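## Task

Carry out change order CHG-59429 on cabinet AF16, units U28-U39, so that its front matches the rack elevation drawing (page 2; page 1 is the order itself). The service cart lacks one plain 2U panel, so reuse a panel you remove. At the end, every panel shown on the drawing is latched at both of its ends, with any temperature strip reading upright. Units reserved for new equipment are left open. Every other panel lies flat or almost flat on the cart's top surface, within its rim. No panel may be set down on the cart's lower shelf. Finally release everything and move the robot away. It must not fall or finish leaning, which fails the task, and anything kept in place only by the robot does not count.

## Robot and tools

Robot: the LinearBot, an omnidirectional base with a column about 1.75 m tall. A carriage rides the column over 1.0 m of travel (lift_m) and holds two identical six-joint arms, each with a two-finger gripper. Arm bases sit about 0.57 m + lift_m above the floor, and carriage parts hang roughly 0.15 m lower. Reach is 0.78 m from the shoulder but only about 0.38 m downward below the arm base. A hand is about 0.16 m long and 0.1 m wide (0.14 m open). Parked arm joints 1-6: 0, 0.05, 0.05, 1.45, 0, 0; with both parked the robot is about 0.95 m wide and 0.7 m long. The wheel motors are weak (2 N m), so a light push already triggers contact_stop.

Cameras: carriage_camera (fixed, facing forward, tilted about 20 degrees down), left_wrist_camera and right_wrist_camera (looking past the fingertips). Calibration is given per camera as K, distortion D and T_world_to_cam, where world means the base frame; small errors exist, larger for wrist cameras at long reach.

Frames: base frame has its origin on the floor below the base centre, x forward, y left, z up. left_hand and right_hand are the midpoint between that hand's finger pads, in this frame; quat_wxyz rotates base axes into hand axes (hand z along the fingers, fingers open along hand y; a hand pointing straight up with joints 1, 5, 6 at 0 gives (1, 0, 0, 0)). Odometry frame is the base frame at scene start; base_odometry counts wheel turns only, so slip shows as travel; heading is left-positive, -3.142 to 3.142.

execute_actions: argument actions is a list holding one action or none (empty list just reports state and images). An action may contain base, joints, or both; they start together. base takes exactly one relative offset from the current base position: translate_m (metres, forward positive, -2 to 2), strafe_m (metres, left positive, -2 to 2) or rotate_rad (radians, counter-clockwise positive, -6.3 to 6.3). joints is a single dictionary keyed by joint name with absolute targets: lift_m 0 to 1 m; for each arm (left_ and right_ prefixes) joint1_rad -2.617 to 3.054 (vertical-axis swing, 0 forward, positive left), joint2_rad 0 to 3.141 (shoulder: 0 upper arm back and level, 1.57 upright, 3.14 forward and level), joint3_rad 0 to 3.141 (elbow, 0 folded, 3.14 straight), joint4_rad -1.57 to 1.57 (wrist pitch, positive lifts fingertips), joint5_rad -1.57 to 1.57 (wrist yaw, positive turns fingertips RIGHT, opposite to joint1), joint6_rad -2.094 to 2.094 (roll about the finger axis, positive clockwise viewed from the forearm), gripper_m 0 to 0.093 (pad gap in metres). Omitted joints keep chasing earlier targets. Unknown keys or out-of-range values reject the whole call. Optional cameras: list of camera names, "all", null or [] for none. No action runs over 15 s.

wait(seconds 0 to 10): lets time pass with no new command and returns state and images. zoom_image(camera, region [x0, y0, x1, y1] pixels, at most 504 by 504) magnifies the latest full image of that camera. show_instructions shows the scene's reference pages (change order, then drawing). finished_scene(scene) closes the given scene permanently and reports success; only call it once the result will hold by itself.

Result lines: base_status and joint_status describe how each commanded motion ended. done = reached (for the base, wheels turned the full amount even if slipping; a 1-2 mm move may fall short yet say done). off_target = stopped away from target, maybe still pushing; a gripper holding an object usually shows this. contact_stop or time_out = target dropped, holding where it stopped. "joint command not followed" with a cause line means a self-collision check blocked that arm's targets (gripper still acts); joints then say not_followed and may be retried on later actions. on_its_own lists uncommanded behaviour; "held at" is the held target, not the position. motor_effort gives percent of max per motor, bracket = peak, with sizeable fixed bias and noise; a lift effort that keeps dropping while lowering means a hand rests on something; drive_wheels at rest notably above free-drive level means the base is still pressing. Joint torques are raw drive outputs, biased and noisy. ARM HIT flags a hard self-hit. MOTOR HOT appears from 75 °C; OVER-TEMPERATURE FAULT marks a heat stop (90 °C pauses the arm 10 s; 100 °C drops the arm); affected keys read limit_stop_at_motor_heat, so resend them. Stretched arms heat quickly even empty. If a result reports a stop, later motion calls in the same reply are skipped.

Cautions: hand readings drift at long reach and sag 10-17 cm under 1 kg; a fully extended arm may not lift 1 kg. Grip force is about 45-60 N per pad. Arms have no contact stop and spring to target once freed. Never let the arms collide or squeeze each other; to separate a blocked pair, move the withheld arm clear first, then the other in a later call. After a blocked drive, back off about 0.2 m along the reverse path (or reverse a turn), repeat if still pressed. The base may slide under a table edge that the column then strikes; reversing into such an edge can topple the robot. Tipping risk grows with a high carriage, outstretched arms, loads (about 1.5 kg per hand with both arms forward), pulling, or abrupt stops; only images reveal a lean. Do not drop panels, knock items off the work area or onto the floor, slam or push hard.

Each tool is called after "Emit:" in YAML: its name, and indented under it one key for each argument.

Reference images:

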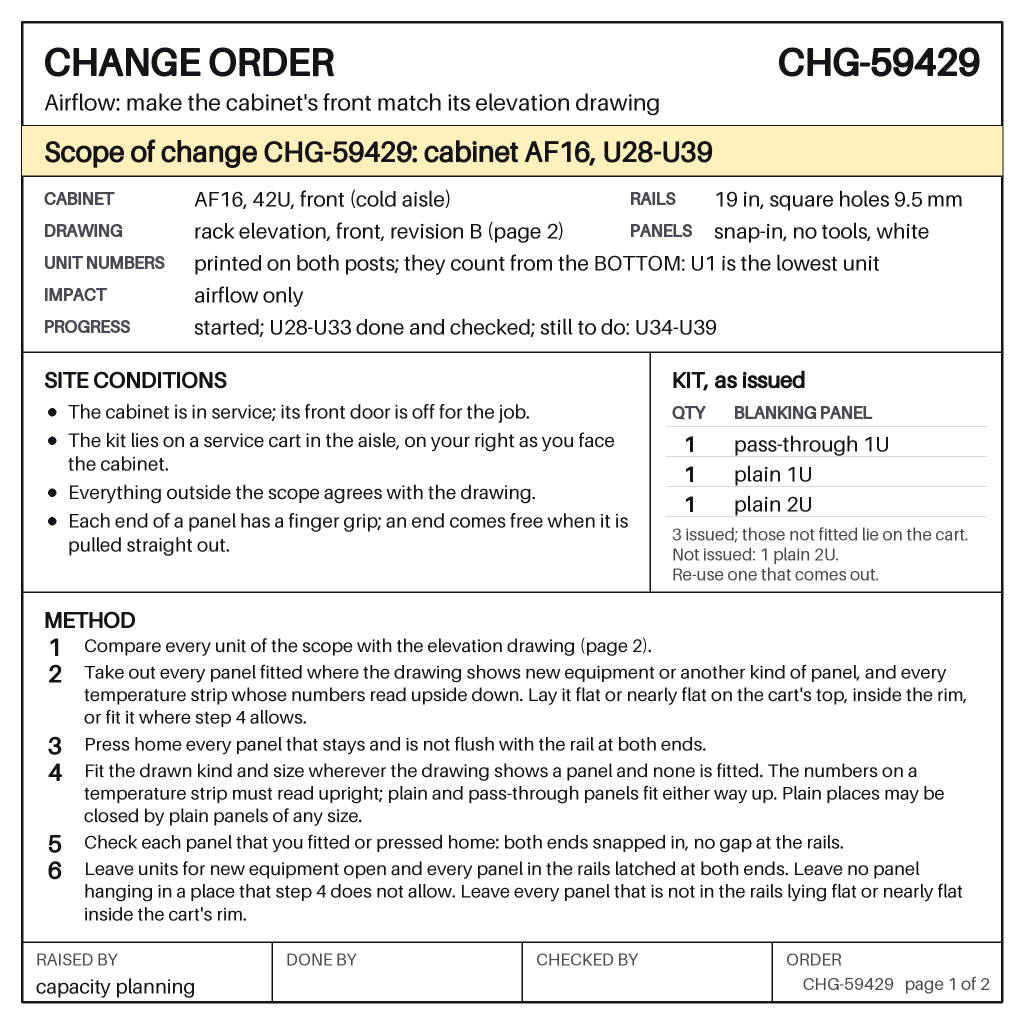

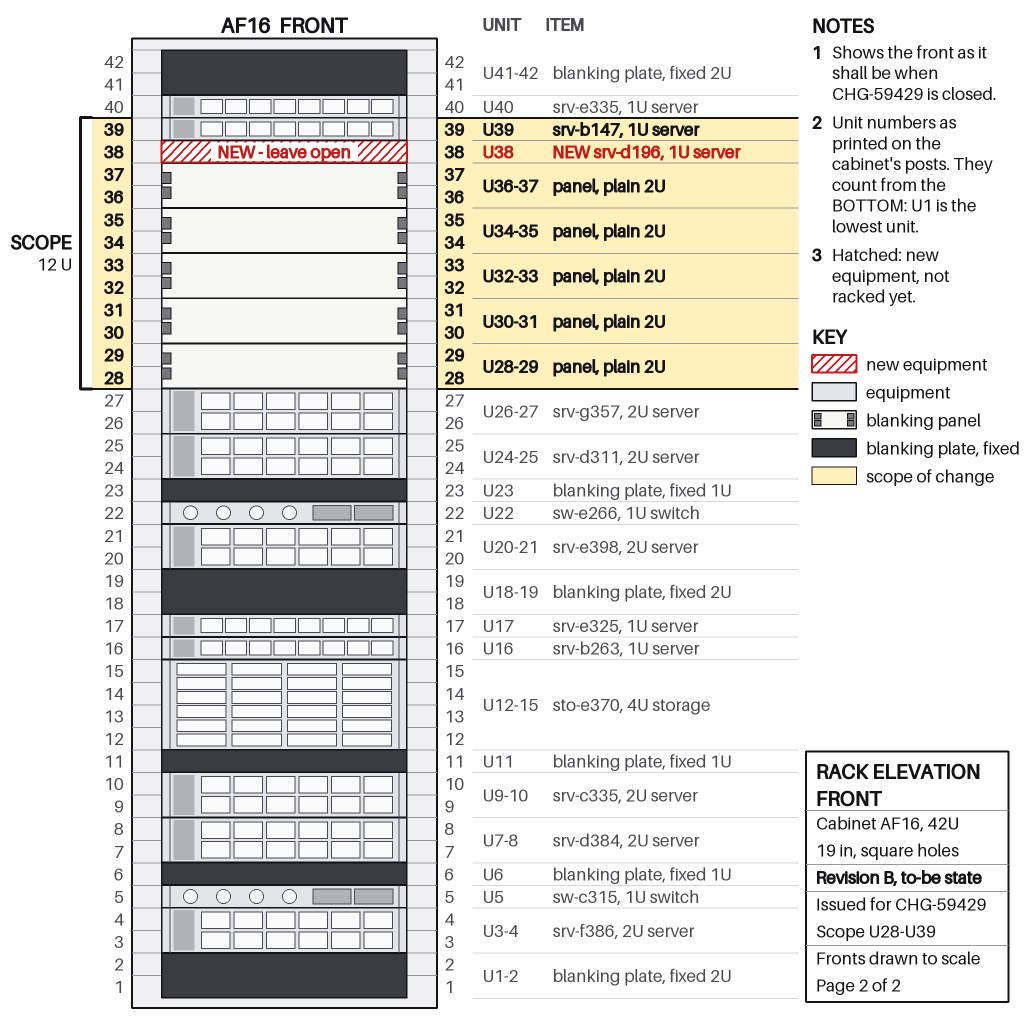

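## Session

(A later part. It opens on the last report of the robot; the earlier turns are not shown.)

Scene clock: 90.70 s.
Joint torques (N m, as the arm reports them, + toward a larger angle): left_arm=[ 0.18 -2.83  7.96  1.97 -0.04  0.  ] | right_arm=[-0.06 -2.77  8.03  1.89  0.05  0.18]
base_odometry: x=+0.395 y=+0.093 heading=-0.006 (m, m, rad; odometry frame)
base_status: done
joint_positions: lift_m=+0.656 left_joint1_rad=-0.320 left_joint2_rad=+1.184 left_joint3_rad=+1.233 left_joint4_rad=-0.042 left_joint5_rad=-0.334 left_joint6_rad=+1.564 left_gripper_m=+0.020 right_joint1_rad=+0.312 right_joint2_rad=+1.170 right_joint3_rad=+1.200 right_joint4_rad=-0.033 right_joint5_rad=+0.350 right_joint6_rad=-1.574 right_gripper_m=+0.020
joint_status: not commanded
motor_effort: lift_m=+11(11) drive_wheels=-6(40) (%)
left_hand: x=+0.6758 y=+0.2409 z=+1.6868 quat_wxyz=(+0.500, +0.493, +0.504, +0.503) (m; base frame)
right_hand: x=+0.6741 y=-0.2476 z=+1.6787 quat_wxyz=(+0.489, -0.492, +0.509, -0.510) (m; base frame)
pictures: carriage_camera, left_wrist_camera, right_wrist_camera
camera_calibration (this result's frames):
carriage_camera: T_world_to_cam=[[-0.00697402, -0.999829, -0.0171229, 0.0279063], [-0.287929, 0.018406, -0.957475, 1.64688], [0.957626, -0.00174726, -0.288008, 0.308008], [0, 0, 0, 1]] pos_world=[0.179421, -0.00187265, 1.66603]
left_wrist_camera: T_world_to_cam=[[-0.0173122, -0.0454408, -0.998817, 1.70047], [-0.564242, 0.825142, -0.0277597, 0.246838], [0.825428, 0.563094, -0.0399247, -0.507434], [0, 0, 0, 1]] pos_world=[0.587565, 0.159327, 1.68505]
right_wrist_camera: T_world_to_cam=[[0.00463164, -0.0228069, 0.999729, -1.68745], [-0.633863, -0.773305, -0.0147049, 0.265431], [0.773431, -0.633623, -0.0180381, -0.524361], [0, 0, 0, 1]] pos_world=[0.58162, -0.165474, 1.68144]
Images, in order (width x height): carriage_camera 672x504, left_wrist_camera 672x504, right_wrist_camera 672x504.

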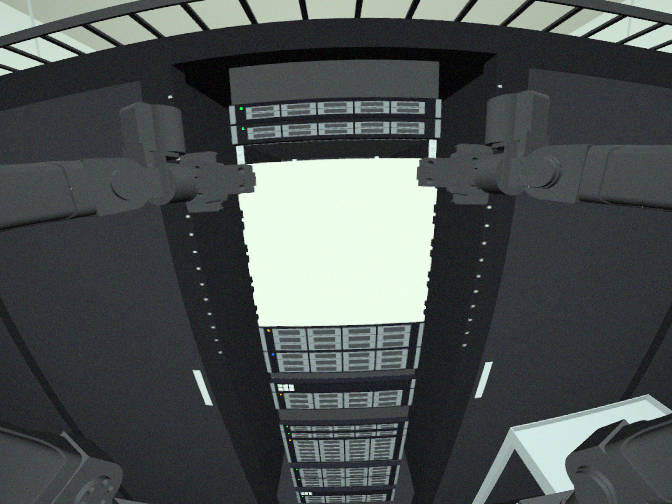

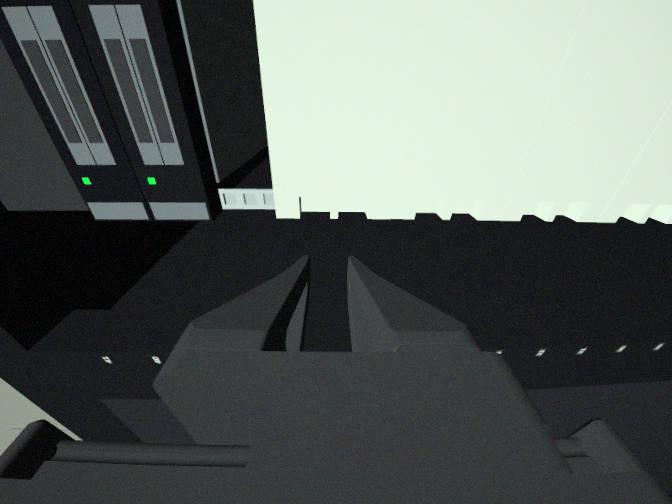

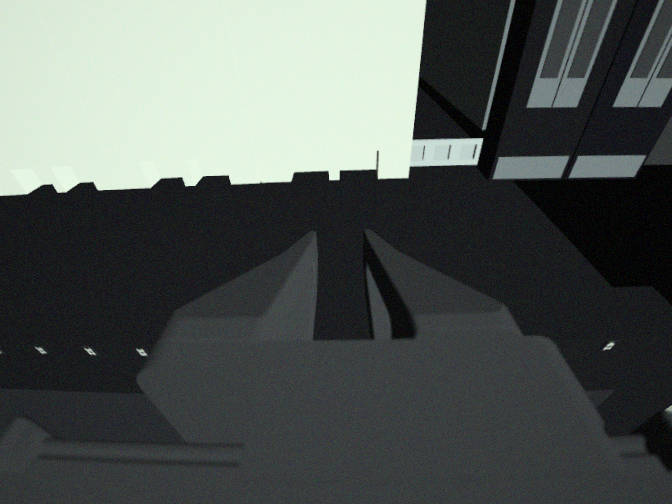

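Emit:
execute_actions:
  actions:
    - {"base":{"translate_m":-0.3},"joints":{"left_joint1_rad":0,"left_joint2_rad":0.05,"left_joint3_rad":0.05,"left_joint4_rad":1.45,"left_joint5_rad":0,"left_joint6_rad":0,"right_joint1_rad":0,"right_joint2_rad":0.05,"right_joint3_rad":0.05,"right_joint4_rad":1.45,"right_joint5_rad":0,"right_joint6_rad":0}}
  cameras: ["carriage_camera"]

Emit:
finished_scene:
  scene: 1

Scene clock: 95.90 s.
Joint torques (N m, as the arm reports them, + toward a larger angle): left_arm=[ 0.4   2.97  3.83 -0.22  0.1  -0.04] | right_arm=[-0.48  3.03  4.   -0.3  -0.02  0.11]
base_odometry: x=+0.095 y=+0.095 heading=-0.006 (m, m, rad; odometry frame)
base_status: done
joint_positions: lift_m=+0.656 left_joint1_rad=-0.006 left_joint2_rad=+0.059 left_joint3_rad=+0.068 left_joint4_rad=+1.450 left_joint5_rad=-0.011 left_joint6_rad=+0.007 left_gripper_m=+0.020 right_joint1_rad=+0.009 right_joint2_rad=+0.069 right_joint3_rad=+0.069 right_joint4_rad=+1.452 right_joint5_rad=+0.010 right_joint6_rad=-0.006 right_gripper_m=+0.020
joint_status: all done
motor_effort: lift_m=+11(11) drive_wheels=-1(36) (%)
left_hand: x=+0.3081 y=+0.3146 z=+1.6909 quat_wxyz=(+0.998, -0.005, +0.056, +0.001) (m; base frame)
right_hand: x=+0.3104 y=-0.3143 z=+1.6913 quat_wxyz=(+0.998, +0.004, +0.059, +0.002) (m; base frame)
pictures: carriage_camera
camera_calibration (this result's frames):
carriage_camera: T_world_to_cam=[[-0.00697402, -0.999829, -0.0171229, 0.0279063], [-0.287929, 0.018406, -0.957475, 1.64688], [0.957626, -0.00174726, -0.288008, 0.308008], [0, 0, 0, 1]] pos_world=[0.179421, -0.00187265, 1.66603]
Images, in order (width x height): carriage_camera 672x504.

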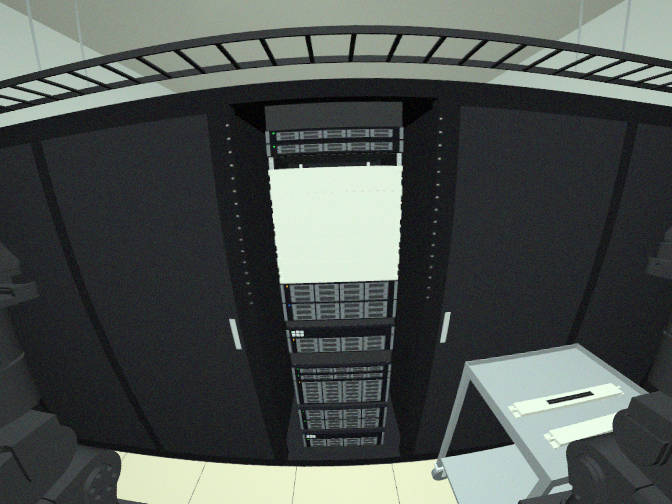

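The scene is finished: the task was done.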